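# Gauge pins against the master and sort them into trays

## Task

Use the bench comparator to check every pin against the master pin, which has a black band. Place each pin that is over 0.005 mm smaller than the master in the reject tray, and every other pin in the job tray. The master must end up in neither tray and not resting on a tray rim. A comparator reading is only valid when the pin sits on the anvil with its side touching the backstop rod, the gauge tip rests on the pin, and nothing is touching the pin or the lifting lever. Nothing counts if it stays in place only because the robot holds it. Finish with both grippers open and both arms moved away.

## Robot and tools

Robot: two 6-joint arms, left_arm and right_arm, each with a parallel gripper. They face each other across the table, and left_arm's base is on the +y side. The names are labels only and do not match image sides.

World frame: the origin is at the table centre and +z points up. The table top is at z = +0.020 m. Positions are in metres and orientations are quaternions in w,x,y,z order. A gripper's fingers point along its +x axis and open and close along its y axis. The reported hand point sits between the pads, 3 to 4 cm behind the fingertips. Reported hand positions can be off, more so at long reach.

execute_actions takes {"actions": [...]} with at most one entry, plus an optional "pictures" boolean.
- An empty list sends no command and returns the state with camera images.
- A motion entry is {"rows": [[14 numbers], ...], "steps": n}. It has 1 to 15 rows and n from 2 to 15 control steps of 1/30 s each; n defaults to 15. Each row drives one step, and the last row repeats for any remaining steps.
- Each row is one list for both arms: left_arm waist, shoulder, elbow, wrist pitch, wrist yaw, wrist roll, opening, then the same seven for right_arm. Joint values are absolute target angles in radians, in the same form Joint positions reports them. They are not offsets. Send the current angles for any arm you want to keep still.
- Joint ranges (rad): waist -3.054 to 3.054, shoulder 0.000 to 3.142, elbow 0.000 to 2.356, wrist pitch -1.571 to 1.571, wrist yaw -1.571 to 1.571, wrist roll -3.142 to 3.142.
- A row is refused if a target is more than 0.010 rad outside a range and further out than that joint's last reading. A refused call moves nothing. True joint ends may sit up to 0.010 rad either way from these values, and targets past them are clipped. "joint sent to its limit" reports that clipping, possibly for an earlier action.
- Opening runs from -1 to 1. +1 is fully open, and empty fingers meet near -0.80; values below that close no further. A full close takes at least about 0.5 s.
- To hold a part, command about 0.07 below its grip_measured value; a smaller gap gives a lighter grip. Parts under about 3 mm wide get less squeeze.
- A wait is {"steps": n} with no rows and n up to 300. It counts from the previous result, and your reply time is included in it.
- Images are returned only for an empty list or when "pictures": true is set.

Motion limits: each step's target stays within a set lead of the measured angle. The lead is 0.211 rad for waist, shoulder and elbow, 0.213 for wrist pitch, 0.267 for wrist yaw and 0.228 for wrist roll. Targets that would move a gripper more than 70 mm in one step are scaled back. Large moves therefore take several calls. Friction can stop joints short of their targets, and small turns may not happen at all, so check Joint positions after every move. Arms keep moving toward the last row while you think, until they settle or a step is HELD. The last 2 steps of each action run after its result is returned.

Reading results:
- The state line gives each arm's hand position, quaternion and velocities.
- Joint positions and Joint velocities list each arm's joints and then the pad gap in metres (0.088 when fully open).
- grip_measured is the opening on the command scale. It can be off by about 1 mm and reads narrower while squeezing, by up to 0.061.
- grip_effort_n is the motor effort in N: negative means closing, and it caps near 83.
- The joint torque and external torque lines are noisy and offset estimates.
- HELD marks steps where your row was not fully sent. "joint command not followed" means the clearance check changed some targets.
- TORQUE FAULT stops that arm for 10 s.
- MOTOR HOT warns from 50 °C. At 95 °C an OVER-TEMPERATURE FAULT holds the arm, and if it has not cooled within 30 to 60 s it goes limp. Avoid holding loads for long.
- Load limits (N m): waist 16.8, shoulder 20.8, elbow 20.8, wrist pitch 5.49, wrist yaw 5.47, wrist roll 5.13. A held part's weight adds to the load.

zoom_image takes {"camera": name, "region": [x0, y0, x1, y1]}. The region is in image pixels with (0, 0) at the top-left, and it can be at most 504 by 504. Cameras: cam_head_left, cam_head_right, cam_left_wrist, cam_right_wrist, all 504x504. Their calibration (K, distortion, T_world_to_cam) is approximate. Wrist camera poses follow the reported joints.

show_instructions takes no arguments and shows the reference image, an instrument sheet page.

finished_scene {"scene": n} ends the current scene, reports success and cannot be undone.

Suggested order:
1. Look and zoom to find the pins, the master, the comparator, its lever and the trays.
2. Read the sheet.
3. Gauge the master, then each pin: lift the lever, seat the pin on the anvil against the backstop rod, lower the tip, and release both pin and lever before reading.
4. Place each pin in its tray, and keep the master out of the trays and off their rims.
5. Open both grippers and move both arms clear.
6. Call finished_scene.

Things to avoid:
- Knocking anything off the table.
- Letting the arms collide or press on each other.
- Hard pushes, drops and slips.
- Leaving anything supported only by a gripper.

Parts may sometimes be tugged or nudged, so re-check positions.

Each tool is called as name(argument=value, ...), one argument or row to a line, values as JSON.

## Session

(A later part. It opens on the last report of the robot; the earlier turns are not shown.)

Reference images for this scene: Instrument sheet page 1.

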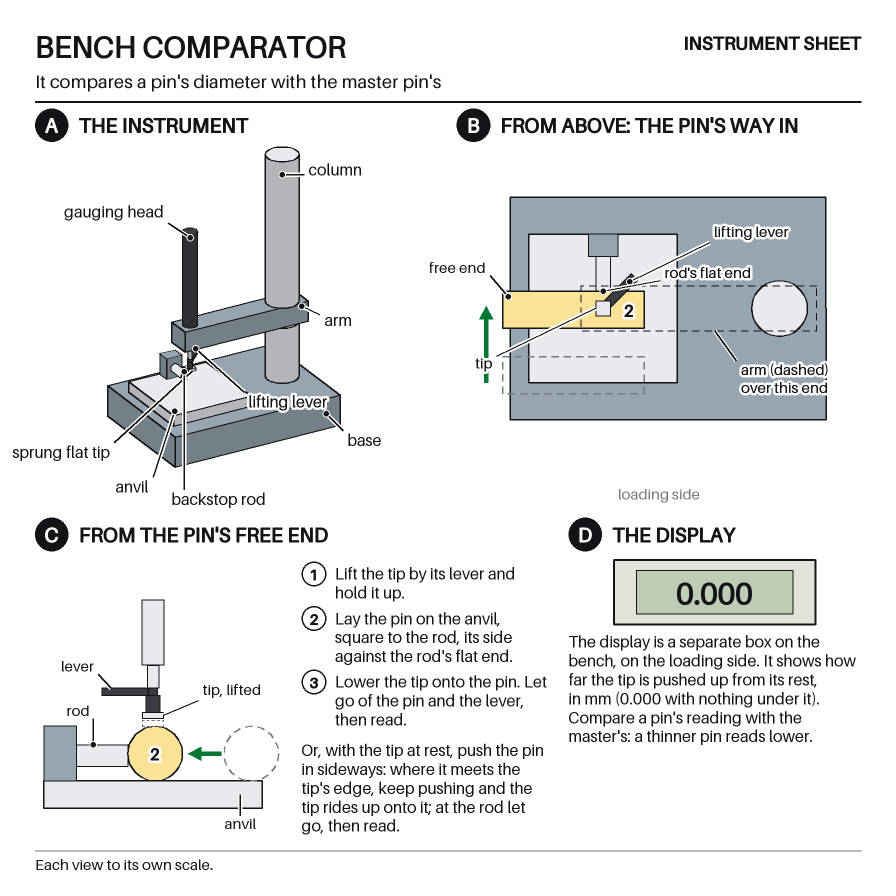

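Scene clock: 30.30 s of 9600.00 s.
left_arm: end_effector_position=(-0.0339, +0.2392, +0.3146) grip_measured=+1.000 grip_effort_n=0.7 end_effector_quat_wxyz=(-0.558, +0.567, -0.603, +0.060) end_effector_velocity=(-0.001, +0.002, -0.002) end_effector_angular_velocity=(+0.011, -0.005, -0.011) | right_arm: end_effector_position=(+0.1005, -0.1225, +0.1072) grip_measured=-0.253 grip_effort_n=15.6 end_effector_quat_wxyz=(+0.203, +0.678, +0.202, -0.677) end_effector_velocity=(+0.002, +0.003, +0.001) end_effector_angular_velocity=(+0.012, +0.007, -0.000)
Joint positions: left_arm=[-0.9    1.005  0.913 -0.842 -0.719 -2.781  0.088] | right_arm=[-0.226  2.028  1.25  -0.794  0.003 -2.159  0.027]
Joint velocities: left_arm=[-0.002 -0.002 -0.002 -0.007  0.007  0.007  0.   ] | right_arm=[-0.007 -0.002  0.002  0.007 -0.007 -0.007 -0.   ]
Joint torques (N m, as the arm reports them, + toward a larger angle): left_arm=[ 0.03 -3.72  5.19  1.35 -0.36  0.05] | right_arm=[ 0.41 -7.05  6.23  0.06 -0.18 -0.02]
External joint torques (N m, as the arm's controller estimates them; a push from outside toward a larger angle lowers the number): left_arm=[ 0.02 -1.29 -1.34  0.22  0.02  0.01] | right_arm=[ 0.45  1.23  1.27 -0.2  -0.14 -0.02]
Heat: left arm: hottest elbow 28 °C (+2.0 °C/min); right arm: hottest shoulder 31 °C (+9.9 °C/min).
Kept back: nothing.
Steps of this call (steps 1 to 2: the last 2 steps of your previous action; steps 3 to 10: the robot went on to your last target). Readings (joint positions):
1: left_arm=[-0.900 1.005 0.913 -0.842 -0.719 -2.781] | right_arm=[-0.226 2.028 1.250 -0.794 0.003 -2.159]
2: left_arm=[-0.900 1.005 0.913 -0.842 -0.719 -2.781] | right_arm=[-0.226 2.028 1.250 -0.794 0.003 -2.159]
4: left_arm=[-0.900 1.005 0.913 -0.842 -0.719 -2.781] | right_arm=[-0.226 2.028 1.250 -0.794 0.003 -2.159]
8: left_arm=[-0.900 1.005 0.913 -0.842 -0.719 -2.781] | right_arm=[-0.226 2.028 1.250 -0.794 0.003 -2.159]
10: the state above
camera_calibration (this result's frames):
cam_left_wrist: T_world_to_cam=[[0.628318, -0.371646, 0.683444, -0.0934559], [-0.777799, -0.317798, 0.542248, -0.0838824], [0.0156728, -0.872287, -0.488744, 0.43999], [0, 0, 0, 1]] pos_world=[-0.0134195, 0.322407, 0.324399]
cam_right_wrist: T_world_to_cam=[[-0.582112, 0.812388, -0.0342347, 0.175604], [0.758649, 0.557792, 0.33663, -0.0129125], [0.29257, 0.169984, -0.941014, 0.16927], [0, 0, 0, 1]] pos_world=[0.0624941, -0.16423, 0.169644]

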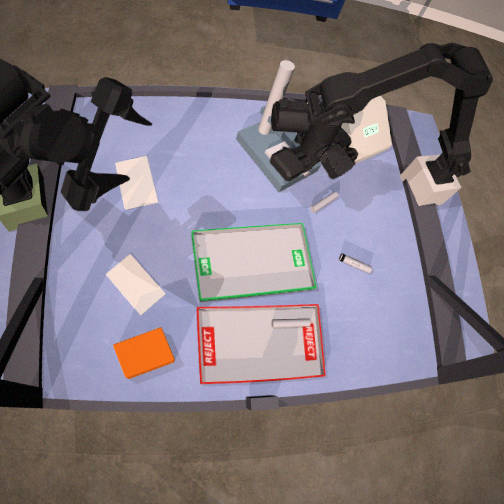

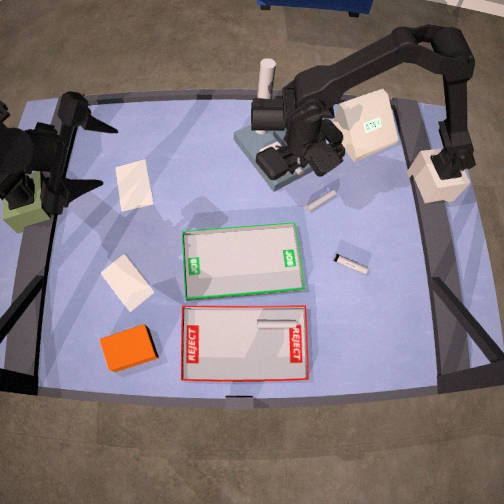

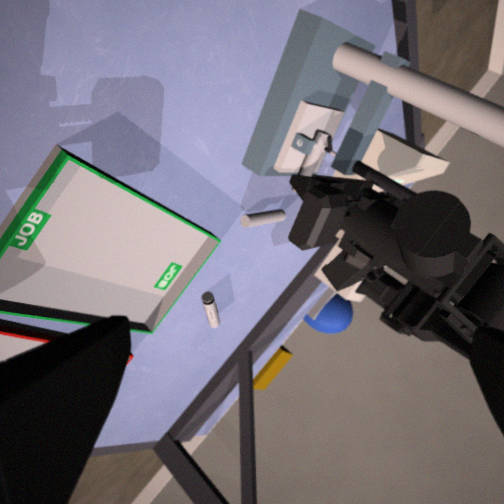

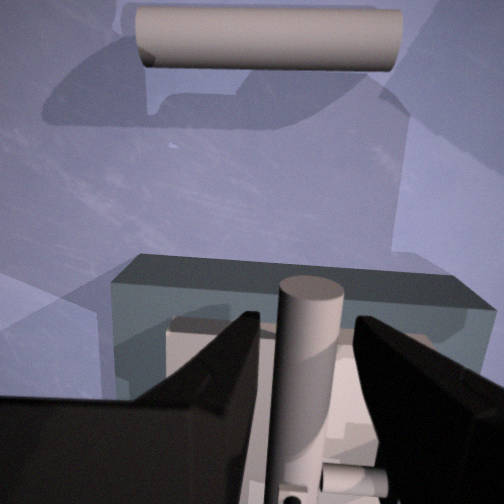

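execute_actions(
  actions=[
    {"rows":[[-0.899,1.0,0.9,-0.842,-0.718,-2.781,1,-0.229,2.028,1.249,-0.794,0,-2.157,-0.35],[-0.899,1.0,0.9,-0.842,-0.718,-2.781,1,-0.229,2.028,1.249,-0.794,0,-2.157,-0.42],[-0.899,1.0,0.9,-0.842,-0.718,-2.781,1,-0.229,2.028,1.249,-0.794,0,-2.157,-0.46],[-0.899,1.0,0.9,-0.842,-0.718,-2.781,1,-0.229,2.028,1.249,-0.794,0,-2.157,-0.5],[-0.899,1.0,0.9,-0.842,-0.718,-2.781,1,-0.229,2.028,1.249,-0.794,0,-2.157,-0.58]],"steps":10},
  ],
)

execute_actions(
  actions=[
    {"rows":[[-0.899,1.0,0.9,-0.842,-0.718,-2.781,1,-0.236,2.01,1.228,-0.787,0,-2.162,-0.58],[-0.899,1.0,0.9,-0.842,-0.718,-2.781,1,-0.236,2.01,1.228,-0.787,0,-2.162,-0.58],[-0.899,1.0,0.9,-0.842,-0.718,-2.781,1,-0.246,1.995,1.206,-0.78,0,-2.171,-0.58],[-0.899,1.0,0.9,-0.842,-0.718,-2.781,1,-0.246,1.995,1.206,-0.78,0,-2.171,-0.58],[-0.899,1.0,0.9,-0.842,-0.718,-2.781,1,-0.256,1.979,1.184,-0.773,0,-2.18,-0.58],[-0.899,1.0,0.9,-0.842,-0.718,-2.781,1,-0.256,1.979,1.184,-0.773,0,-2.18,-0.58],[-0.899,1.0,0.9,-0.842,-0.718,-2.781,1,-0.266,1.962,1.162,-0.768,0,-2.189,-0.58],[-0.899,1.0,0.9,-0.842,-0.718,-2.781,1,-0.276,1.944,1.139,-0.763,0,-2.197,-0.58],[-0.899,1.0,0.9,-0.842,-0.718,-2.781,1,-0.278,1.924,1.116,-0.759,0,-2.2,-0.58],[-0.899,1.0,0.9,-0.842,-0.718,-2.781,1,-0.278,1.924,1.116,-0.759,0,-2.2,-0.58],[-0.899,1.0,0.9,-0.842,-0.718,-2.781,1,-0.243,1.894,1.077,-0.751,0,-2.165,-0.58],[-0.899,1.0,0.9,-0.842,-0.718,-2.781,1,-0.243,1.894,1.077,-0.751,0,-2.165,-0.58],[-0.899,1.0,0.9,-0.842,-0.718,-2.781,1,-0.198,1.864,1.038,-0.742,0,-2.115,-0.58],[-0.899,1.0,0.9,-0.842,-0.718,-2.781,1,-0.198,1.864,1.038,-0.742,0,-2.115,-0.58],[-0.899,1.0,0.9,-0.842,-0.718,-2.781,1,-0.153,1.834,0.998,-0.736,0,-2.075,-0.58]],"steps":15},
  ],
)

execute_actions(
  actions=[
    {"rows":[[-0.899,1.0,0.9,-0.842,-0.718,-2.781,1,-0.153,1.834,0.998,-0.736,0,-2.075,-0.58],[-0.899,1.0,0.9,-0.842,-0.718,-2.781,1,-0.11,1.802,0.96,-0.731,0,-2.03,-0.58],[-0.899,1.0,0.9,-0.842,-0.718,-2.781,1,-0.11,1.802,0.96,-0.731,0,-2.03,-0.58],[-0.899,1.0,0.9,-0.842,-0.718,-2.781,1,-0.06,1.8,0.96,-0.731,0,-1.98,-0.58],[-0.899,1.0,0.9,-0.842,-0.718,-2.781,1,0,1.8,0.96,-0.731,0,-1.95,-0.58],[-0.899,1.0,0.9,-0.842,-0.718,-2.781,1,0.06,1.8,0.97,-0.74,0,-1.95,-0.58],[-0.899,1.0,0.9,-0.842,-0.718,-2.781,1,0.12,1.8,1.0,-0.76,0,-1.95,-0.58],[-0.899,1.0,0.9,-0.842,-0.718,-2.781,1,0.18,1.81,1.04,-0.78,0,-2.0,-0.58],[-0.899,1.0,0.9,-0.842,-0.718,-2.781,1,0.23,1.83,1.09,-0.8,0,-2.06,-0.58],[-0.899,1.0,0.9,-0.842,-0.718,-2.781,1,0.26,1.86,1.145,-0.83,0,-2.12,-0.58],[-0.899,1.0,0.9,-0.842,-0.718,-2.781,1,0.27,1.89,1.2,-0.855,0,-2.18,-0.58],[-0.899,1.0,0.9,-0.842,-0.718,-2.781,1,0.27,1.92,1.255,-0.88,0,-2.24,-0.58],[-0.899,1.0,0.9,-0.842,-0.718,-2.781,1,0.27,1.955,1.31,-0.9,0,-2.3,-0.58],[-0.899,1.0,0.9,-0.842,-0.718,-2.781,1,0.27,1.99,1.365,-0.92,0,-2.36,-0.58],[-0.899,1.0,0.9,-0.842,-0.718,-2.781,1,0.27,2.03,1.42,-0.94,0,-2.43,-0.58]],"steps":15},
  ],
)

execute_actions(
  actions=[
    {"rows":[[-0.899,1.0,0.9,-0.842,-0.718,-2.781,1,0.27,2.07,1.475,-0.96,0,-2.5,-0.58],[-0.899,1.0,0.9,-0.842,-0.718,-2.781,1,0.27,2.11,1.53,-0.975,0,-2.56,-0.58],[-0.899,1.0,0.9,-0.842,-0.718,-2.781,1,0.27,2.15,1.585,-0.99,0,-2.62,-0.58],[-0.899,1.0,0.9,-0.842,-0.718,-2.781,1,0.27,2.19,1.64,-1.005,0,-2.68,-0.58],[-0.899,1.0,0.9,-0.842,-0.718,-2.781,1,0.27,2.23,1.695,-1.02,0,-2.73,-0.58],[-0.899,1.0,0.9,-0.842,-0.718,-2.781,1,0.27,2.265,1.75,-1.035,0,-2.73,-0.58],[-0.899,1.0,0.9,-0.842,-0.718,-2.781,1,0.27,2.3,1.8,-1.045,0,-2.73,-0.58],[-0.899,1.0,0.9,-0.842,-0.718,-2.781,1,0.27,2.325,1.825,-1.05,0,-2.73,-0.58],[-0.899,1.0,0.9,-0.842,-0.718,-2.781,1,0.27,2.345,1.825,-1.05,0,-2.73,-0.58]],"steps":15},
  ],
  pictures=true,
)

Scene clock: 31.20 s of 9600.00 s.
left_arm: end_effector_position=(-0.0339, +0.2392, +0.3146) grip_measured=+1.000 grip_effort_n=0.7 end_effector_quat_wxyz=(-0.558, +0.567, -0.603, +0.060) end_effector_velocity=(+0.005, +0.001, -0.001) end_effector_angular_velocity=(+0.001, -0.027, +0.011) | right_arm: end_effector_position=(+0.1006, -0.1227, +0.1072) grip_measured=-0.517 grip_effort_n=-83.5 end_effector_quat_wxyz=(+0.204, +0.678, +0.201, -0.677) end_effector_velocity=(+0.002, +0.001, +0.000) end_effector_angular_velocity=(+0.007, -0.007, -0.024)
Joint positions: left_arm=[-0.9    1.005  0.913 -0.842 -0.719 -2.781  0.088] | right_arm=[-0.227  2.028  1.25  -0.795  0.003 -2.159  0.014]
Joint velocities: left_arm=[ 0.002 -0.002 -0.007 -0.007 -0.022  0.007  0.   ] | right_arm=[-0.002 -0.002 -0.002  0.007  0.007  0.022  0.   ]
Joint torques (N m, as the arm reports them, + toward a larger angle): left_arm=[ 0.01 -3.73  5.17  1.36 -0.35  0.05] | right_arm=[-0.21 -7.23  5.32  0.01 -0.18  0.09]
External joint torques (N m, as the arm's controller estimates them; a push from outside toward a larger angle lowers the number): left_arm=[-0.01 -1.31 -1.34  0.23  0.03  0.01] | right_arm=[-0.24  1.07  0.33 -0.26 -0.13  0.09]
Heat: left arm: hottest elbow 28 °C (+1.9 °C/min); right arm: hottest shoulder 31 °C (+9.6 °C/min).
Steps of this call (steps 1 to 15: the robot went on to your last target; steps 16 to 19: nothing new was sent; steps 20 to 27: the first 8 steps of this action). Readings (joint positions):
20: left_arm=[-0.900 1.005 0.913 -0.842 -0.719 -2.781] | right_arm=[-0.226 2.028 1.250 -0.794 0.003 -2.159]
21: left_arm=[-0.900 1.005 0.913 -0.842 -0.719 -2.781] | right_arm=[-0.226 2.028 1.250 -0.794 0.003 -2.159]
23: left_arm=[-0.900 1.005 0.913 -0.842 -0.719 -2.781] | right_arm=[-0.226 2.028 1.250 -0.794 0.003 -2.159]
27: the state above

Scene clock: 31.70 s of 9600.00 s.
left_arm: end_effector_position=(-0.0339, +0.2392, +0.3146) grip_measured=+1.000 grip_effort_n=0.7 end_effector_quat_wxyz=(-0.558, +0.567, -0.603, +0.060) end_effector_velocity=(+0.001, +0.001, -0.002) end_effector_angular_velocity=(+0.004, -0.006, +0.006) | right_arm: end_effector_position=(+0.1106, -0.1546, +0.1096) grip_measured=-0.517 grip_effort_n=-83.5 end_effector_quat_wxyz=(+0.196, +0.680, +0.193, -0.679) end_effector_velocity=(-0.105, -0.103, +0.014) end_effector_angular_velocity=(+0.143, -0.059, -0.254)
Joint positions: left_arm=[-0.9    1.005  0.913 -0.842 -0.719 -2.781  0.088] | right_arm=[-0.259  1.921  1.102 -0.756  0.003 -2.168  0.014]
Joint velocities: left_arm=[-0.002  0.002 -0.002 -0.007 -0.007 -0.007  0.   ] | right_arm=[ 0.339 -0.481 -0.623  0.286  0.051  0.593 -0.   ]
Joint torques (N m, as the arm reports them, + toward a larger angle): left_arm=[ 0.02 -3.73  5.19  1.36 -0.36  0.05] | right_arm=[ 3.11 -8.13  3.87 -0.05 -0.21  0.17]
External joint torques (N m, as the arm's controller estimates them; a push from outside toward a larger angle lowers the number): left_arm=[ 0.02 -1.33 -1.33  0.22  0.02  0.01] | right_arm=[ 1.13 -0.25 -0.74 -0.19  0.02  0.22]
Heat: left arm: hottest elbow 29 °C (+3.8 °C/min); right arm: hottest shoulder 31 °C (+9.5 °C/min).
Steps of this call (steps 1 to 2: the last 2 steps of your previous action; steps 3 to 15: the first 13 steps of this action). Readings (joint positions):
3: left_arm=[-0.900 1.005 0.913 -0.842 -0.719 -2.781] | right_arm=[-0.227 2.027 1.248 -0.795 0.003 -2.159]
4: left_arm=[-0.900 1.005 0.913 -0.842 -0.719 -2.781] | right_arm=[-0.228 2.025 1.246 -0.793 0.002 -2.159]
6: left_arm=[-0.900 1.005 0.913 -0.842 -0.719 -2.781] | right_arm=[-0.232 2.017 1.234 -0.784 -0.001 -2.162]
10: left_arm=[-0.900 1.005 0.913 -0.842 -0.719 -2.781] | right_arm=[-0.251 1.988 1.191 -0.772 -0.001 -2.178]
15: the state above

Scene clock: 32.20 s of 9600.00 s.
left_arm: end_effector_position=(-0.0339, +0.2392, +0.3146) grip_measured=+1.000 grip_effort_n=0.7 end_effector_quat_wxyz=(-0.558, +0.567, -0.603, +0.060) end_effector_velocity=(+0.003, +0.003, -0.002) end_effector_angular_velocity=(+0.012, -0.012, +0.006) | right_arm: end_effector_position=(-0.0511, -0.1820, +0.1364) grip_measured=-0.517 grip_effort_n=-83.5 end_effector_quat_wxyz=(+0.351, +0.609, +0.363, -0.612) end_effector_velocity=(-0.311, +0.223, +0.136) end_effector_angular_velocity=(+0.282, +0.106, +2.061)
Joint positions: left_arm=[-0.9    1.005  0.913 -0.842 -0.719 -2.781  0.088] | right_arm=[ 0.247  1.88   1.168 -0.842 -0.006 -2.163  0.014]
Joint velocities: left_arm=[-0.002 -0.002 -0.002 -0.022 -0.007 -0.007  0.   ] | right_arm=[ 0.545  0.706  1.56  -0.564  0.007 -1.516 -0.   ]
Joint torques (N m, as the arm reports them, + toward a larger angle): left_arm=[ 0.01 -3.72  5.18  1.35 -0.36  0.05] | right_arm=[-2.65 -5.32  6.62 -0.25  0.16 -0.15]
External joint torques (N m, as the arm's controller estimates them; a push from outside toward a larger angle lowers the number): left_arm=[ 0.01 -1.29 -1.37  0.22  0.02  0.02] | right_arm=[-0.45  1.51  1.88 -0.5  -0.02 -0.16]
Heat: left arm: hottest elbow 29 °C (+3.7 °C/min); right arm: hottest shoulder 31 °C (+9.3 °C/min).
Steps of this call (steps 1 to 2: the last 2 steps of your previous action; steps 3 to 15: the first 13 steps of this action). Readings (joint positions):
3: left_arm=[-0.900 1.005 0.913 -0.842 -0.719 -2.781] | right_arm=[-0.203 1.876 1.046 -0.743 0.002 -2.116]
4: left_arm=[-0.900 1.005 0.913 -0.842 -0.719 -2.781] | right_arm=[-0.180 1.860 1.026 -0.741 0.001 -2.095]
6: left_arm=[-0.900 1.005 0.913 -0.842 -0.719 -2.781] | right_arm=[-0.132 1.833 0.993 -0.737 -0.000 -2.053]
10: left_arm=[-0.900 1.005 0.913 -0.842 -0.719 -2.781] | right_arm=[0.028 1.818 0.987 -0.748 0.002 -1.983]
15: the state above

Scene clock: 32.70 s of 9600.00 s.
left_arm: end_effector_position=(-0.0339, +0.2392, +0.3146) grip_measured=+1.000 grip_effort_n=0.7 end_effector_quat_wxyz=(-0.558, +0.567, -0.603, +0.060) end_effector_velocity=(+0.000, +0.002, -0.001) end_effector_angular_velocity=(+0.004, -0.015, -0.007) | right_arm: end_effector_position=(-0.1104, -0.0846, +0.1204) grip_measured=-0.517 grip_effort_n=-83.5 end_effector_quat_wxyz=(+0.516, +0.482, +0.516, -0.485) end_effector_velocity=(+0.005, -0.010, -0.064) end_effector_angular_velocity=(-0.174, -0.084, +0.093)
Joint positions: left_arm=[-0.9    1.005  0.913 -0.842 -0.719 -2.781  0.088] | right_arm=[ 0.269  2.325  1.797 -1.044 -0.003 -2.718  0.014]
Joint velocities: left_arm=[-0.007 -0.002 -0.002 -0.007 -0.007  0.007  0.   ] | right_arm=[-0.002  0.203  0.09  -0.081 -0.007 -0.095 -0.   ]
Joint torques (N m, as the arm reports them, + toward a larger angle): left_arm=[ 0.01 -3.72  5.17  1.36 -0.36  0.05] | right_arm=[ 0.15 -9.16  7.97 -0.19  0.09 -0.17]
External joint torques (N m, as the arm's controller estimates them; a push from outside toward a larger angle lowers the number): left_arm=[ 0.04 -1.29 -1.38  0.22  0.01  0.02] | right_arm=[ 0.16  2.32  2.02 -0.44  0.11 -0.17]
Heat: left arm: hottest elbow 29 °C (+3.7 °C/min); right arm: hottest shoulder 31 °C (+9.2 °C/min).
Steps of this call (steps 1 to 2: the last 2 steps of your previous action; steps 3 to 15: the first 13 steps of this action). Readings (joint positions):
3: left_arm=[-0.900 1.005 0.913 -0.842 -0.719 -2.781] | right_arm=[0.269 1.967 1.332 -0.904 -0.006 -2.336]
4: left_arm=[-0.900 1.005 0.913 -0.842 -0.719 -2.781] | right_arm=[0.269 2.002 1.386 -0.923 -0.005 -2.398]
6: left_arm=[-0.900 1.005 0.913 -0.842 -0.719 -2.781] | right_arm=[0.269 2.078 1.494 -0.959 -0.004 -2.521]
10: left_arm=[-0.900 1.005 0.913 -0.842 -0.719 -2.781] | right_arm=[0.269 2.234 1.703 -1.017 -0.003 -2.678]
15: the state above
camera_calibration (this result's frames):
cam_left_wrist: T_world_to_cam=[[0.628318, -0.371646, 0.683444, -0.0934559], [-0.777799, -0.317798, 0.542248, -0.0838824], [0.0156728, -0.872287, -0.488744, 0.43999], [0, 0, 0, 1]] pos_world=[-0.0134195, 0.322407, 0.324399]
cam_right_wrist: T_world_to_cam=[[-0.994088, -0.104837, -0.0282593, -0.101202], [-0.108248, 0.936596, 0.333272, 0.0582606], [-0.00847176, 0.33436, -0.942407, 0.217824], [0, 0, 0, 1]] pos_world=[-0.0924516, -0.138008, 0.183003]

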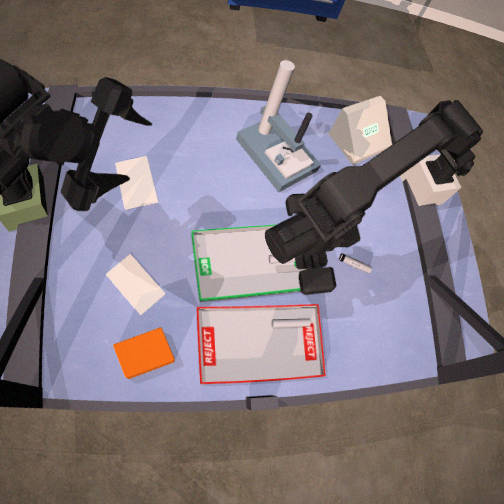

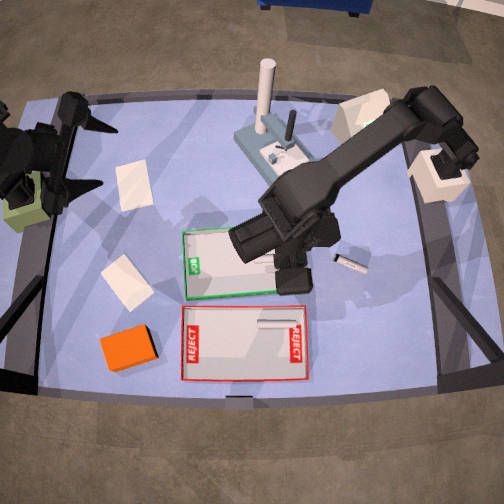

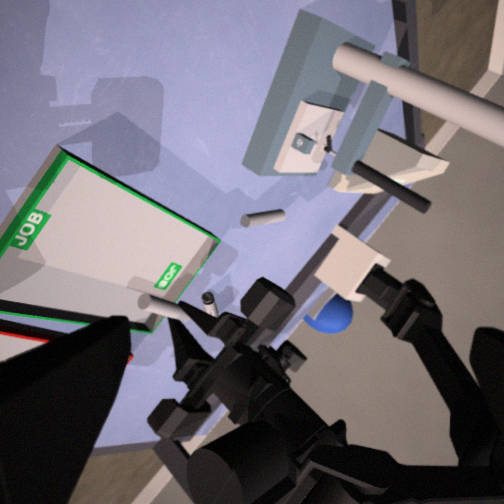

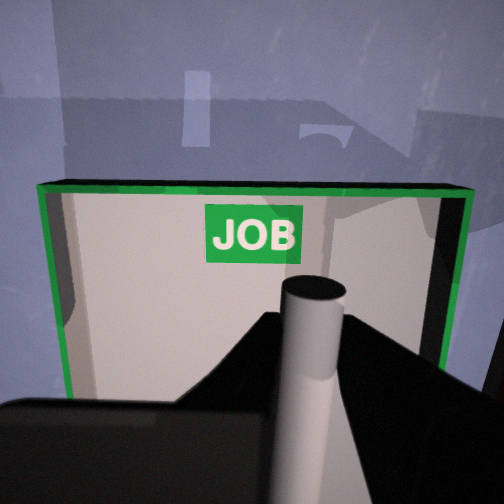

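execute_actions(
  actions=[
    {"rows":[[-0.899,1.0,0.9,-0.842,-0.718,-2.781,1,0.27,2.36,1.81,-1.03,0,-2.73,-0.58],[-0.899,1.0,0.9,-0.842,-0.718,-2.781,1,0.27,2.375,1.81,-1.015,0,-2.73,-0.58],[-0.899,1.0,0.9,-0.842,-0.718,-2.781,1,0.27,2.39,1.81,-1.0,0,-2.73,-0.58],[-0.899,1.0,0.9,-0.842,-0.718,-2.781,1,0.27,2.403,1.81,-0.985,0,-2.73,-0.58],[-0.899,1.0,0.9,-0.842,-0.718,-2.781,1,0.27,2.415,1.81,-0.972,0,-2.73,-0.58],[-0.899,1.0,0.9,-0.842,-0.718,-2.781,1,0.27,2.425,1.81,-0.96,0,-2.73,-0.58],[-0.899,1.0,0.9,-0.842,-0.718,-2.781,1,0.27,2.432,1.81,-0.952,0,-2.73,-0.58],[-0.899,1.0,0.9,-0.842,-0.718,-2.781,1,0.27,2.438,1.81,-0.947,0,-2.73,-0.58]],"steps":15},
  ],
)

Scene clock: 33.27 s of 9600.00 s.
left_arm: end_effector_position=(-0.0339, +0.2392, +0.3146) grip_measured=+1.000 grip_effort_n=0.7 end_effector_quat_wxyz=(-0.558, +0.567, -0.603, +0.060) end_effector_velocity=(+0.004, +0.003, -0.001) end_effector_angular_velocity=(+0.008, -0.009, +0.011) | right_arm: end_effector_position=(-0.1153, -0.0751, +0.0777) grip_measured=-0.517 grip_effort_n=-83.5 end_effector_quat_wxyz=(+0.518, +0.480, +0.517, -0.483) end_effector_velocity=(-0.012, +0.027, +0.003) end_effector_angular_velocity=(+0.122, +0.056, +0.005)
Joint positions: left_arm=[-0.9    1.005  0.913 -0.842 -0.719 -2.781  0.088] | right_arm=[ 0.269  2.43   1.807 -0.951 -0.003 -2.726  0.014]
Joint velocities: left_arm=[ 0.002 -0.007 -0.002 -0.022 -0.007 -0.007  0.   ] | right_arm=[-0.002 -0.002  0.007  0.125  0.007 -0.007  0.   ]
Joint torques (N m, as the arm reports them, + toward a larger angle): left_arm=[ 0.02 -3.74  5.21  1.36 -0.36  0.05] | right_arm=[ 0.19 -8.94  6.07 -0.14  0.07 -0.16]
External joint torques (N m, as the arm's controller estimates them; a push from outside toward a larger angle lowers the number): left_arm=[ 0.01 -1.27 -1.33  0.23  0.02  0.01] | right_arm=[ 0.2   2.13  0.79 -0.27  0.09 -0.16]
Heat: left arm: hottest elbow 29 °C (+3.6 °C/min); right arm: hottest shoulder 31 °C (+9.0 °C/min).
Steps of this call (steps 1 to 2: the last 2 steps of your previous action; steps 3 to 4: the robot went on to your last target; steps 5 to 17: the first 13 steps of this action). Readings (joint positions):
5: left_arm=[-0.900 1.005 0.913 -0.842 -0.719 -2.781] | right_arm=[0.269 2.340 1.805 -1.047 -0.003 -2.724]
6: left_arm=[-0.900 1.005 0.913 -0.842 -0.719 -2.781] | right_arm=[0.269 2.343 1.805 -1.042 -0.003 -2.725]
8: left_arm=[-0.900 1.005 0.913 -0.842 -0.719 -2.781] | right_arm=[0.269 2.356 1.806 -1.017 -0.003 -2.725]
12: left_arm=[-0.900 1.005 0.913 -0.842 -0.719 -2.781] | right_arm=[0.269 2.405 1.807 -0.973 -0.003 -2.725]
17: the state above

execute_actions(
  actions=[
    {"rows":[[-0.899,1.0,0.9,-0.842,-0.718,-2.781,1,0.27,2.445,1.81,-0.947,0,-2.73,-0.58],[-0.899,1.0,0.9,-0.842,-0.718,-2.781,1,0.27,2.445,1.81,-0.947,0,-2.73,-0.58],[-0.899,1.0,0.9,-0.842,-0.718,-2.781,1,0.27,2.445,1.81,-0.947,0,-2.73,-0.58],[-0.899,1.0,0.9,-0.842,-0.718,-2.781,1,0.27,2.44,1.81,-0.947,0,-2.73,-0.5],[-0.899,1.0,0.9,-0.842,-0.718,-2.781,1,0.27,2.435,1.81,-0.947,0,-2.73,-0.45],[-0.899,1.0,0.9,-0.842,-0.718,-2.781,1,0.27,2.435,1.81,-0.947,0,-2.73,-0.4],[-0.899,1.0,0.9,-0.842,-0.718,-2.781,1,0.27,2.435,1.81,-0.947,0,-2.73,-0.15],[-0.899,1.0,0.9,-0.842,-0.718,-2.781,1,0.27,2.435,1.81,-0.947,0,-2.73,-0.15],[-0.899,1.0,0.9,-0.842,-0.718,-2.781,1,0.27,2.435,1.81,-0.947,0,-2.73,-0.15],[-0.899,1.0,0.9,-0.842,-0.718,-2.781,1,0.27,2.435,1.81,-0.947,0,-2.73,-0.15],[-0.899,1.0,0.9,-0.842,-0.718,-2.781,1,0.27,2.41,1.81,-0.95,0,-2.73,-0.15],[-0.899,1.0,0.9,-0.842,-0.718,-2.781,1,0.27,2.38,1.81,-0.96,0,-2.73,-0.15],[-0.899,1.0,0.9,-0.842,-0.718,-2.781,1,0.27,2.35,1.81,-0.98,0,-2.73,-0.15],[-0.899,1.0,0.9,-0.842,-0.718,-2.781,1,0.27,2.32,1.81,-1.0,0,-2.73,-0.15],[-0.899,1.0,0.9,-0.842,-0.718,-2.781,1,0.27,2.29,1.81,-1.03,0,-2.73,-0.15]],"steps":15},
  ],
)

execute_actions(
  actions=[
    {"rows":[[-0.899,1.0,0.9,-0.842,-0.718,-2.781,1,0.27,2.27,1.8,-1.05,0,-2.73,-0.15],[-0.899,1.0,0.9,-0.842,-0.718,-2.781,1,0.27,2.25,1.78,-1.06,0,-2.7,-0.15],[-0.899,1.0,0.9,-0.842,-0.718,-2.781,1,0.26,2.23,1.74,-1.06,0,-0.4,-0.15],[-0.899,1.0,0.9,-0.842,-0.718,-2.781,1,0.25,2.2,1.7,-1.05,0,-0.4,-0.15],[-0.899,1.0,0.9,-0.842,-0.718,-2.781,1,0.24,2.17,1.65,-1.04,0,-0.4,-0.15],[-0.899,1.0,0.9,-0.842,-0.718,-2.781,1,0.23,2.14,1.6,-1.02,0,-0.4,-0.15],[-0.899,1.0,0.9,-0.842,-0.718,-2.781,1,0.22,2.11,1.55,-1.0,0,-0.4,-0.15],[-0.899,1.0,0.9,-0.842,-0.718,-2.781,1,0.21,2.08,1.5,-0.98,0,-0.4,-0.15],[-0.899,1.0,0.9,-0.842,-0.718,-2.781,1,0.2,2.05,1.45,-0.96,0,-0.4,-0.15],[-0.899,1.0,0.9,-0.842,-0.718,-2.781,1,0.19,2.02,1.4,-0.94,0,-0.4,-0.15],[-0.899,1.0,0.9,-0.842,-0.718,-2.781,1,0.18,2.0,1.35,-0.91,0,-0.4,-0.15],[-0.899,1.0,0.9,-0.842,-0.718,-2.781,1,0.17,1.98,1.3,-0.88,0,-0.4,-0.15],[-0.899,1.0,0.9,-0.842,-0.718,-2.781,1,0.16,1.96,1.25,-0.85,0,-0.4,-0.15],[-0.899,1.0,0.9,-0.842,-0.718,-2.781,1,0.14,1.94,1.2,-0.82,0,-0.4,-0.15],[-0.899,1.0,0.9,-0.842,-0.718,-2.781,1,0.1,1.916,1.145,-0.8,0,-0.4,-0.15]],"steps":15},
  ],
)

execute_actions(
  actions=[
    {"steps":18},
  ],
)

execute_actions(
  actions=[
    {"rows":[[-0.899,1.0,0.9,-0.842,-0.718,-2.781,1,0.07,1.916,1.145,-0.8,0,-0.4,-0.15],[-0.899,1.0,0.9,-0.842,-0.718,-2.781,1,0.04,1.916,1.145,-0.8,0,-0.4,-0.15],[-0.899,1.0,0.9,-0.842,-0.718,-2.781,1,0.01,1.916,1.145,-0.8,0,-0.4,-0.15],[-0.899,1.0,0.9,-0.842,-0.718,-2.781,1,-0.012,1.916,1.145,-0.8,0,-0.4,-0.15]],"steps":15},
  ],
)

execute_actions(
  actions=[
    {"steps":6},
  ],
  pictures=true,
)

Scene clock: 34.13 s of 9600.00 s.
left_arm: end_effector_position=(-0.0339, +0.2392, +0.3146) grip_measured=+1.000 grip_effort_n=0.7 end_effector_quat_wxyz=(-0.558, +0.567, -0.603, +0.060) end_effector_velocity=(+0.001, +0.001, -0.001) end_effector_angular_velocity=(+0.004, -0.015, -0.003) | right_arm: end_effector_position=(-0.1158, -0.0743, +0.0824) grip_measured=-0.182 grip_effort_n=16.0 end_effector_quat_wxyz=(+0.516, +0.481, +0.519, -0.482) end_effector_velocity=(+0.011, -0.020, +0.124) end_effector_angular_velocity=(-0.001, +0.008, +0.005)
Joint positions: left_arm=[-0.9    1.005  0.913 -0.842 -0.719 -2.781  0.088] | right_arm=[ 0.269  2.419  1.807 -0.954 -0.003 -2.726  0.03 ]
Joint velocities: left_arm=[-0.002 -0.002 -0.002 -0.007 -0.007  0.007  0.   ] | right_arm=[-0.002 -0.286  0.002 -0.286 -0.007 -0.007  0.016]
Joint torques (N m, as the arm reports them, + toward a larger angle): left_arm=[ 0.02 -3.73  5.19  1.36 -0.35  0.05] | right_arm=[  0.16 -13.78   6.03  -0.34   0.07  -0.16]
External joint torques (N m, as the arm's controller estimates them; a push from outside toward a larger angle lowers the number): left_arm=[ 0.02 -1.3  -1.36  0.22  0.03  0.01] | right_arm=[ 0.16 -0.68  0.2  -0.43  0.09 -0.16]
Heat: left arm: hottest elbow 29 °C (+3.5 °C/min); right arm: hottest shoulder 31 °C (+8.8 °C/min).
Steps of this call (steps 1 to 2: the last 2 steps of your previous action; steps 3 to 13: the robot went on to your last target; steps 14 to 26: the first 13 steps of this action). Readings (joint positions):
14: left_arm=[-0.900 1.005 0.913 -0.842 -0.719 -2.781] | right_arm=[0.269 2.432 1.807 -0.949 -0.003 -2.726]
15: left_arm=[-0.900 1.005 0.913 -0.842 -0.719 -2.781] | right_arm=[0.269 2.433 1.807 -0.949 -0.003 -2.726]
17: left_arm=[-0.900 1.005 0.913 -0.842 -0.719 -2.781] | right_arm=[0.269 2.433 1.807 -0.949 -0.003 -2.726]
21: left_arm=[-0.900 1.005 0.913 -0.842 -0.719 -2.781] | right_arm=[0.269 2.433 1.807 -0.949 -0.003 -2.726]
26: the state above

Scene clock: 34.63 s of 9600.00 s.
left_arm: end_effector_position=(-0.0339, +0.2392, +0.3146) grip_measured=+1.000 grip_effort_n=0.7 end_effector_quat_wxyz=(-0.558, +0.567, -0.603, +0.060) end_effector_velocity=(+0.001, +0.001, -0.001) end_effector_angular_velocity=(+0.004, -0.015, -0.003) | right_arm: end_effector_position=(-0.0494, -0.1342, +0.1386) grip_measured=-0.153 grip_effort_n=16.0 end_effector_quat_wxyz=(+0.298, +0.639, +0.306, -0.640) end_effector_velocity=(+0.206, -0.186, -0.126) end_effector_angular_velocity=(-0.076, -0.000, -2.183)
Joint positions: left_arm=[-0.9    1.005  0.913 -0.842 -0.719 -2.781  0.088] | right_arm=[ 0.187  2.027  1.387 -0.919 -0.002 -2.048  0.031]
Joint velocities: left_arm=[-0.002 -0.002 -0.002 -0.007 -0.007  0.007  0.   ] | right_arm=[-0.315 -0.647 -1.512  0.799 -0.007  1.868 -0.   ]
Joint torques (N m, as the arm reports them, + toward a larger angle): left_arm=[ 0.03 -3.73  5.17  1.36 -0.36  0.05] | right_arm=[ 0.03 -8.82  4.64  0.12  0.02  0.19]
External joint torques (N m, as the arm's controller estimates them; a push from outside toward a larger angle lowers the number): left_arm=[ 0.01 -1.29 -1.38  0.22  0.02  0.02] | right_arm=[-0.34 -0.13 -0.64 -0.12  0.1   0.19]
Heat: left arm: hottest elbow 29 °C (+3.5 °C/min); right arm: hottest shoulder 32 °C (+10.4 °C/min).
Steps of this call (steps 1 to 2: the last 2 steps of your previous action; steps 3 to 15: the first 13 steps of this action). Readings (joint positions):
3: left_arm=[-0.900 1.005 0.913 -0.842 -0.719 -2.781] | right_arm=[0.269 2.366 1.807 -1.001 -0.003 -2.726]
4: left_arm=[-0.900 1.005 0.913 -0.842 -0.719 -2.781] | right_arm=[0.269 2.338 1.803 -1.016 -0.003 -2.725]
6: left_arm=[-0.900 1.005 0.913 -0.842 -0.719 -2.781] | right_arm=[0.268 2.273 1.778 -1.031 -0.003 -2.613]
10: left_arm=[-0.900 1.005 0.913 -0.842 -0.719 -2.781] | right_arm=[0.244 2.143 1.637 -1.015 -0.003 -2.362]
15: the state above

Scene clock: 35.23 s of 9600.00 s.
left_arm: end_effector_position=(-0.0339, +0.2392, +0.3146) grip_measured=+1.000 grip_effort_n=0.7 end_effector_quat_wxyz=(-0.558, +0.567, -0.603, +0.060) end_effector_velocity=(+0.001, +0.001, -0.001) end_effector_angular_velocity=(+0.000, -0.004, +0.006) | right_arm: end_effector_position=(-0.0059, -0.1629, +0.1199) grip_measured=-0.153 grip_effort_n=15.1 end_effector_quat_wxyz=(+0.118, -0.697, +0.118, +0.697) end_effector_velocity=(+0.005, -0.003, -0.001) end_effector_angular_velocity=(-0.008, -0.013, -1.831)
Joint positions: left_arm=[-0.9    1.005  0.913 -0.842 -0.719 -2.781  0.088] | right_arm=[ 0.101  1.925  1.155 -0.803  0.    -0.916  0.032]
Joint velocities: left_arm=[-0.002 -0.002 -0.002 -0.007 -0.007 -0.007  0.   ] | right_arm=[-0.007 -0.002 -0.007 -0.007  0.007  1.824 -0.   ]
Joint torques (N m, as the arm reports them, + toward a larger angle): left_arm=[ 0.01 -3.71  5.18  1.35 -0.36  0.05] | right_arm=[-0.03 -7.64  4.31  0.16 -0.08  0.17]
External joint torques (N m, as the arm's controller estimates them; a push from outside toward a larger angle lowers the number): left_arm=[ 0.01 -1.32 -1.3   0.23  0.02  0.01] | right_arm=[ 0.03  0.12 -0.84 -0.19 -0.03  0.17]
Heat: left arm: hottest elbow 29 °C (+3.4 °C/min); right arm: hottest shoulder 32 °C (+10.2 °C/min).
Kept back: nothing.
Steps of this call (steps 1 to 2: the last 2 steps of your previous action; steps 3 to 18: the robot went on to your last target). Readings (joint positions):
1: left_arm=[-0.900 1.005 0.913 -0.842 -0.719 -2.781] | right_arm=[0.176 2.006 1.338 -0.892 -0.002 -1.985]
2: left_arm=[-0.900 1.005 0.913 -0.842 -0.719 -2.781] | right_arm=[0.163 1.984 1.288 -0.865 -0.002 -1.923]
4: left_arm=[-0.900 1.005 0.913 -0.842 -0.719 -2.781] | right_arm=[0.129 1.952 1.212 -0.841 -0.001 -1.797]
8: left_arm=[-0.900 1.005 0.913 -0.842 -0.719 -2.781] | right_arm=[0.101 1.934 1.164 -0.810 0.000 -1.546]
18: the state above

Scene clock: 35.67 s of 9600.00 s.
left_arm: end_effector_position=(-0.0339, +0.2392, +0.3146) grip_measured=+1.000 grip_effort_n=0.7 end_effector_quat_wxyz=(-0.558, +0.567, -0.603, +0.060) end_effector_velocity=(+0.003, +0.001, +0.001) end_effector_angular_velocity=(-0.006, -0.013, +0.015) | right_arm: end_effector_position=(+0.0303, -0.1530, +0.1199) grip_measured=-0.153 grip_effort_n=14.7 end_effector_quat_wxyz=(+0.324, -0.629, +0.323, +0.628) end_effector_velocity=(+0.002, -0.002, +0.000) end_effector_angular_velocity=(-0.009, +0.006, -0.132)
Joint positions: left_arm=[-0.9    1.005  0.913 -0.842 -0.719 -2.781  0.088] | right_arm=[-0.013  1.925  1.155 -0.802  0.001 -0.415  0.032]
Joint velocities: left_arm=[-0.002 -0.002 -0.002 -0.007 -0.022 -0.007  0.   ] | right_arm=[-0.007 -0.002 -0.002 -0.007 -0.007  0.125  0.   ]
Joint torques (N m, as the arm reports them, + toward a larger angle): left_arm=[ 0.03 -3.73  5.18  1.35 -0.36  0.05] | right_arm=[ 0.19 -7.64  4.31  0.13 -0.09  0.2 ]
External joint torques (N m, as the arm's controller estimates them; a push from outside toward a larger angle lowers the number): left_arm=[ 0.02 -1.29 -1.36  0.21  0.03  0.01] | right_arm=[ 0.24  0.07 -0.77 -0.21 -0.06  0.19]
Heat: left arm: hottest elbow 29 °C (+3.4 °C/min); right arm: hottest shoulder 32 °C (+10.1 °C/min).
Steps of this call (steps 1 to 13: the first 13 steps of this action). Readings (joint positions):
1: left_arm=[-0.900 1.005 0.913 -0.842 -0.719 -2.781] | right_arm=[0.100 1.925 1.155 -0.803 -0.000 -0.854]
2: left_arm=[-0.900 1.005 0.913 -0.842 -0.719 -2.781] | right_arm=[0.094 1.925 1.155 -0.803 -0.001 -0.792]
4: left_arm=[-0.900 1.005 0.913 -0.842 -0.719 -2.781] | right_arm=[0.060 1.925 1.155 -0.803 -0.001 -0.668]
8: left_arm=[-0.900 1.005 0.913 -0.842 -0.719 -2.781] | right_arm=[-0.008 1.925 1.155 -0.802 0.001 -0.470]
13: the state above

Scene clock: 35.87 s of 9600.00 s.
left_arm: end_effector_position=(-0.0339, +0.2392, +0.3146) grip_measured=+1.000 grip_effort_n=0.7 end_effector_quat_wxyz=(-0.558, +0.567, -0.603, +0.060) end_effector_velocity=(-0.001, -0.000, +0.001) end_effector_angular_velocity=(-0.015, +0.016, +0.010) | right_arm: end_effector_position=(+0.0303, -0.1530, +0.1199) grip_measured=-0.153 grip_effort_n=14.7 end_effector_quat_wxyz=(+0.326, -0.628, +0.326, +0.627) end_effector_velocity=(+0.001, -0.004, -0.002) end_effector_angular_velocity=(-0.018, +0.004, -0.024)
Joint positions: left_arm=[-0.9    1.005  0.913 -0.842 -0.719 -2.781  0.088] | right_arm=[-0.013  1.925  1.155 -0.802  0.001 -0.406  0.032]
Joint velocities: left_arm=[-0.007 -0.002 -0.002  0.007 -0.007 -0.022  0.   ] | right_arm=[-0.002  0.002 -0.007 -0.007 -0.007  0.022 -0.   ]
Joint torques (N m, as the arm reports them, + toward a larger angle): left_arm=[ 0.03 -3.72  5.19  1.36 -0.36  0.05] | right_arm=[ 0.14 -7.65  4.32  0.13 -0.09  0.18]
External joint torques (N m, as the arm's controller estimates them; a push from outside toward a larger angle lowers the number): left_arm=[ 0.05 -1.29 -1.37  0.21  0.01  0.01] | right_arm=[ 0.14 -0.03 -0.68 -0.19 -0.06  0.18]
Heat: left arm: hottest elbow 29 °C (+3.3 °C/min); right arm: hottest shoulder 32 °C (+10.0 °C/min).
Kept back: nothing.
Steps of this call (steps 1 to 2: the last 2 steps of your previous action; steps 3 to 6: the robot went on to your last target). Readings (joint positions):
1: left_arm=[-0.900 1.005 0.913 -0.842 -0.719 -2.781] | right_arm=[-0.013 1.925 1.155 -0.802 0.001 -0.412]
2: left_arm=[-0.900 1.005 0.913 -0.842 -0.719 -2.781] | right_arm=[-0.013 1.925 1.155 -0.802 0.001 -0.409]
4: left_arm=[-0.900 1.005 0.913 -0.842 -0.719 -2.781] | right_arm=[-0.013 1.925 1.155 -0.802 0.001 -0.407]
6: the state above
camera_calibration (this result's frames):
cam_left_wrist: T_world_to_cam=[[0.628318, -0.371646, 0.683444, -0.0934559], [-0.777799, -0.317798, 0.542248, -0.0838824], [0.0156728, -0.872287, -0.488744, 0.43999], [0, 0, 0, 1]] pos_world=[-0.0134195, 0.322407, 0.324399]
cam_right_wrist: T_world_to_cam=[[0.794402, 0.606624, -0.0305523, 0.0864065], [0.579748, -0.742283, 0.336019, -0.14031], [0.181159, -0.284647, -0.941359, 0.140859], [0, 0, 0, 1]] pos_world=[-0.0128146, -0.116471, 0.182385]

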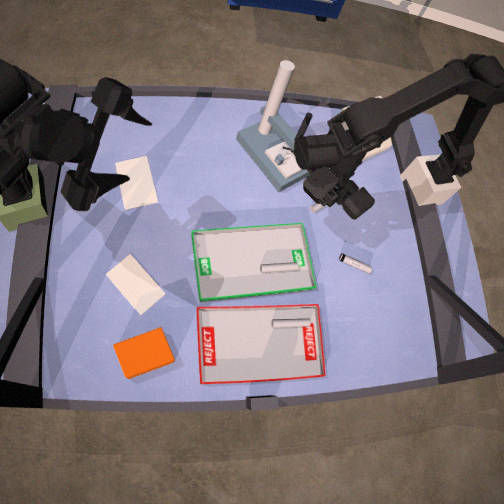

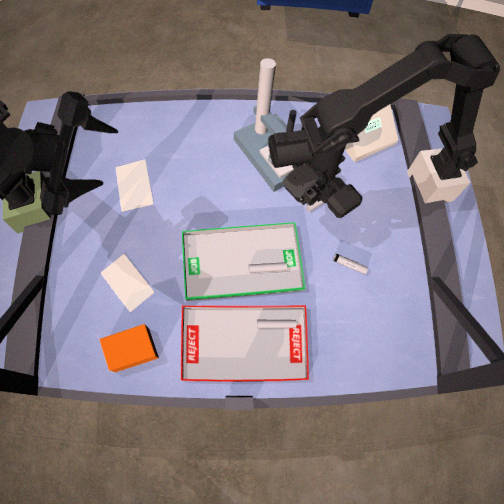

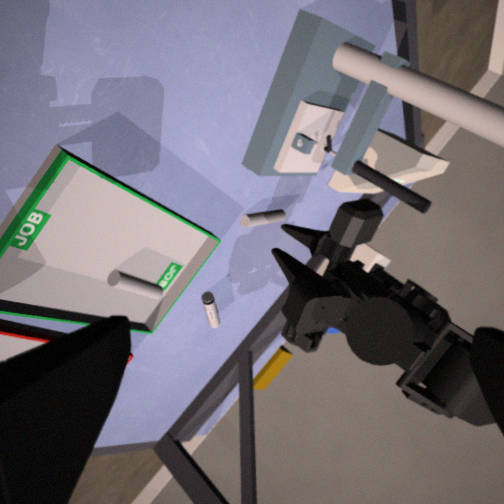

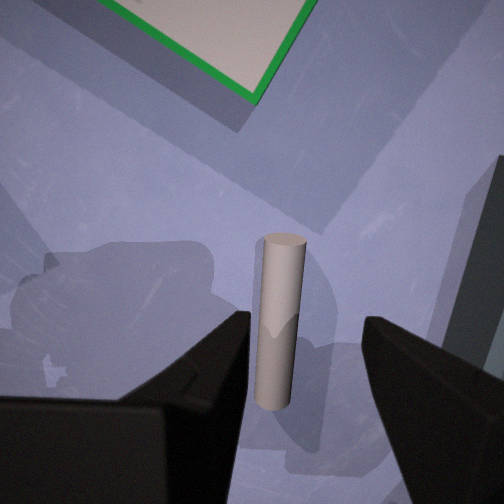

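execute_actions(
  actions=[
    {"rows":[[-0.899,1.0,0.9,-0.842,-0.718,-2.781,1,-0.002,1.935,1.12,-0.77,0,-0.38,-0.1],[-0.899,1.0,0.9,-0.842,-0.718,-2.781,1,-0.002,1.945,1.108,-0.745,0,-0.38,-0.1],[-0.899,1.0,0.9,-0.842,-0.718,-2.781,1,-0.002,1.958,1.097,-0.72,0,-0.38,-0.1],[-0.899,1.0,0.9,-0.842,-0.718,-2.781,1,-0.002,1.972,1.086,-0.695,0,-0.38,-0.1],[-0.899,1.0,0.9,-0.842,-0.718,-2.781,1,-0.002,1.986,1.076,-0.67,0,-0.38,-0.1],[-0.899,1.0,0.9,-0.842,-0.718,-2.781,1,-0.002,1.999,1.07,-0.65,0,-0.38,-0.1],[-0.899,1.0,0.9,-0.842,-0.718,-2.781,1,-0.002,2.011,1.064,-0.632,0,-0.38,-0.1],[-0.899,1.0,0.9,-0.842,-0.718,-2.781,1,-0.002,2.022,1.058,-0.615,0,-0.38,-0.1],[-0.899,1.0,0.9,-0.842,-0.718,-2.781,1,-0.002,2.032,1.053,-0.6,0,-0.38,-0.1],[-0.899,1.0,0.9,-0.842,-0.718,-2.781,1,-0.002,2.04,1.049,-0.59,0,-0.38,-0.1],[-0.899,1.0,0.9,-0.842,-0.718,-2.781,1,-0.002,2.046,1.046,-0.585,0,-0.38,-0.1]],"steps":15},
  ],
)

execute_actions(
  actions=[
    {"steps":7},
  ],
  pictures=true,
)

Scene clock: 36.57 s of 9600.00 s.
left_arm: end_effector_position=(-0.0339, +0.2392, +0.3146) grip_measured=+1.000 grip_effort_n=0.7 end_effector_quat_wxyz=(-0.558, +0.567, -0.603, +0.060) end_effector_velocity=(+0.001, +0.001, -0.002) end_effector_angular_velocity=(+0.008, -0.017, -0.003) | right_arm: end_effector_position=(+0.0289, -0.1587, +0.0677) grip_measured=-0.104 grip_effort_n=16.0 end_effector_quat_wxyz=(+0.330, -0.626, +0.332, +0.624) end_effector_velocity=(+0.010, -0.028, -0.057) end_effector_angular_velocity=(-0.103, -0.045, +0.005)
Joint positions: left_arm=[-0.9    1.005  0.913 -0.842 -0.719 -2.781  0.088] | right_arm=[-0.005  2.03   1.058 -0.603  0.001 -0.385  0.034]
Joint velocities: left_arm=[-0.002  0.002 -0.002 -0.007 -0.007  0.007  0.   ] | right_arm=[-0.002  0.134 -0.085  0.11   0.022 -0.007 -0.   ]
Joint torques (N m, as the arm reports them, + toward a larger angle): left_arm=[ 0.03 -3.73  5.2   1.35 -0.36  0.05] | right_arm=[ 0.43 -6.37  4.15  0.23 -0.08  0.18]
External joint torques (N m, as the arm's controller estimates them; a push from outside toward a larger angle lowers the number): left_arm=[ 0.04 -1.32 -1.31  0.23  0.01  0.01] | right_arm=[ 0.41  2.15 -0.67 -0.16 -0.05  0.18]
Heat: left arm: hottest elbow 29 °C (+3.3 °C/min); right arm: hottest shoulder 32 °C (+9.8 °C/min).
Steps of this call (steps 1 to 8: the robot went on to your last target; steps 9 to 21: the first 13 steps of this action). Readings (joint positions):
9: left_arm=[-0.900 1.005 0.913 -0.842 -0.719 -2.781] | right_arm=[-0.013 1.925 1.152 -0.796 0.001 -0.400]
10: left_arm=[-0.900 1.005 0.913 -0.842 -0.719 -2.781] | right_arm=[-0.011 1.925 1.144 -0.782 0.001 -0.395]
12: left_arm=[-0.900 1.005 0.913 -0.842 -0.719 -2.781] | right_arm=[-0.008 1.932 1.126 -0.747 0.001 -0.389]
16: left_arm=[-0.900 1.005 0.913 -0.842 -0.719 -2.781] | right_arm=[-0.005 1.981 1.088 -0.666 0.001 -0.385]
21: the state above

Scene clock: 36.80 s of 9600.00 s.
left_arm: end_effector_position=(-0.0339, +0.2392, +0.3146) grip_measured=+1.000 grip_effort_n=0.7 end_effector_quat_wxyz=(-0.558, +0.567, -0.603, +0.060) end_effector_velocity=(+0.004, +0.003, -0.002) end_effector_angular_velocity=(+0.008, -0.001, +0.020) | right_arm: end_effector_position=(+0.0287, -0.1578, +0.0651) grip_measured=-0.103 grip_effort_n=16.0 end_effector_quat_wxyz=(+0.331, -0.625, +0.330, +0.625) end_effector_velocity=(-0.002, -0.005, -0.001) end_effector_angular_velocity=(-0.017, +0.019, +0.020)
Joint positions: left_arm=[-0.9    1.005  0.913 -0.842 -0.719 -2.781  0.088] | right_arm=[-0.005  2.036  1.055 -0.588  0.001 -0.384  0.034]
Joint velocities: left_arm=[ 0.002 -0.002 -0.002 -0.022 -0.007 -0.022  0.   ] | right_arm=[-0.002 -0.002 -0.007 -0.007 -0.022 -0.022 -0.   ]
Joint torques (N m, as the arm reports them, + toward a larger angle): left_arm=[ 0.03 -3.75  5.19  1.36 -0.36  0.05] | right_arm=[ 0.43 -5.81  3.79  0.16 -0.09  0.18]
External joint torques (N m, as the arm's controller estimates them; a push from outside toward a larger angle lowers the number): left_arm=[ 0.02 -1.3  -1.33  0.23  0.02  0.01] | right_arm=[ 0.39  1.94 -0.49 -0.15 -0.05  0.18]
Heat: left arm: hottest elbow 29 °C (+3.3 °C/min); right arm: hottest shoulder 32 °C (+9.8 °C/min).
Kept back: nothing.
Steps of this call (steps 1 to 2: the last 2 steps of your previous action; steps 3 to 7: the robot went on to your last target). Readings (joint positions):
1: left_arm=[-0.900 1.005 0.913 -0.842 -0.719 -2.781] | right_arm=[-0.005 2.034 1.056 -0.599 0.001 -0.385]
2: left_arm=[-0.900 1.005 0.913 -0.842 -0.719 -2.781] | right_arm=[-0.005 2.036 1.055 -0.596 0.001 -0.384]
4: left_arm=[-0.900 1.005 0.913 -0.842 -0.719 -2.781] | right_arm=[-0.005 2.036 1.055 -0.591 0.001 -0.384]
7: the state above
camera_calibration (this result's frames):
cam_left_wrist: T_world_to_cam=[[0.628318, -0.371646, 0.683444, -0.0934559], [-0.777799, -0.317798, 0.542248, -0.0838824], [0.0156728, -0.872287, -0.488744, 0.43999], [0, 0, 0, 1]] pos_world=[-0.0134195, 0.322407, 0.324399]
cam_right_wrist: T_world_to_cam=[[0.802648, 0.595703, -0.0299056, 0.0868481], [0.569605, -0.750681, 0.334706, -0.125502], [0.176936, -0.285685, -0.941848, 0.0881732], [0, 0, 0, 1]] pos_world=[-0.013823, -0.120758, 0.127649]

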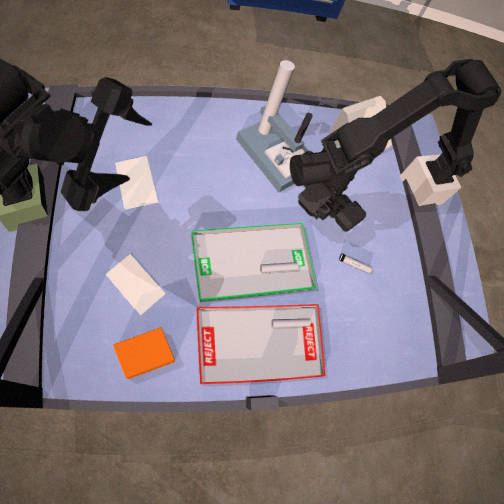

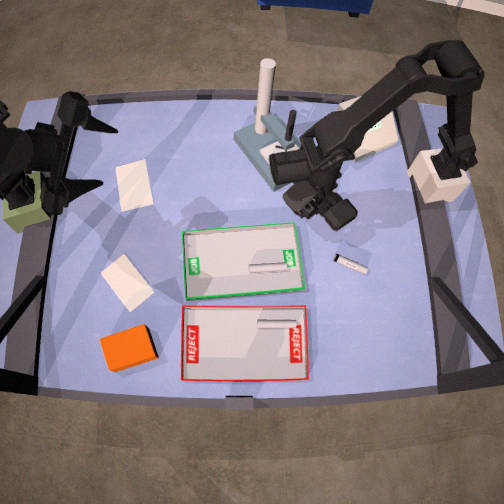

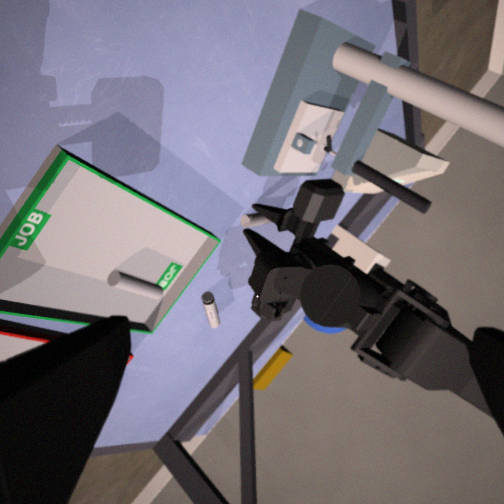

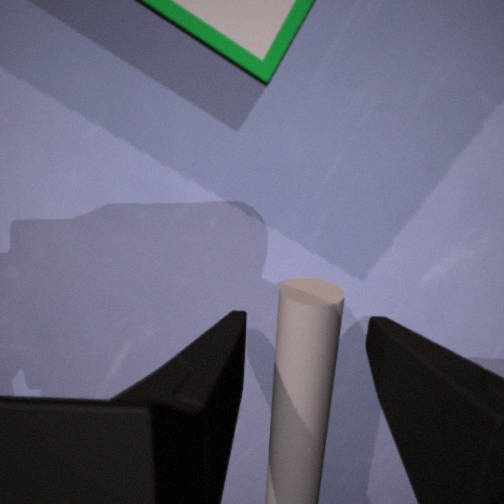

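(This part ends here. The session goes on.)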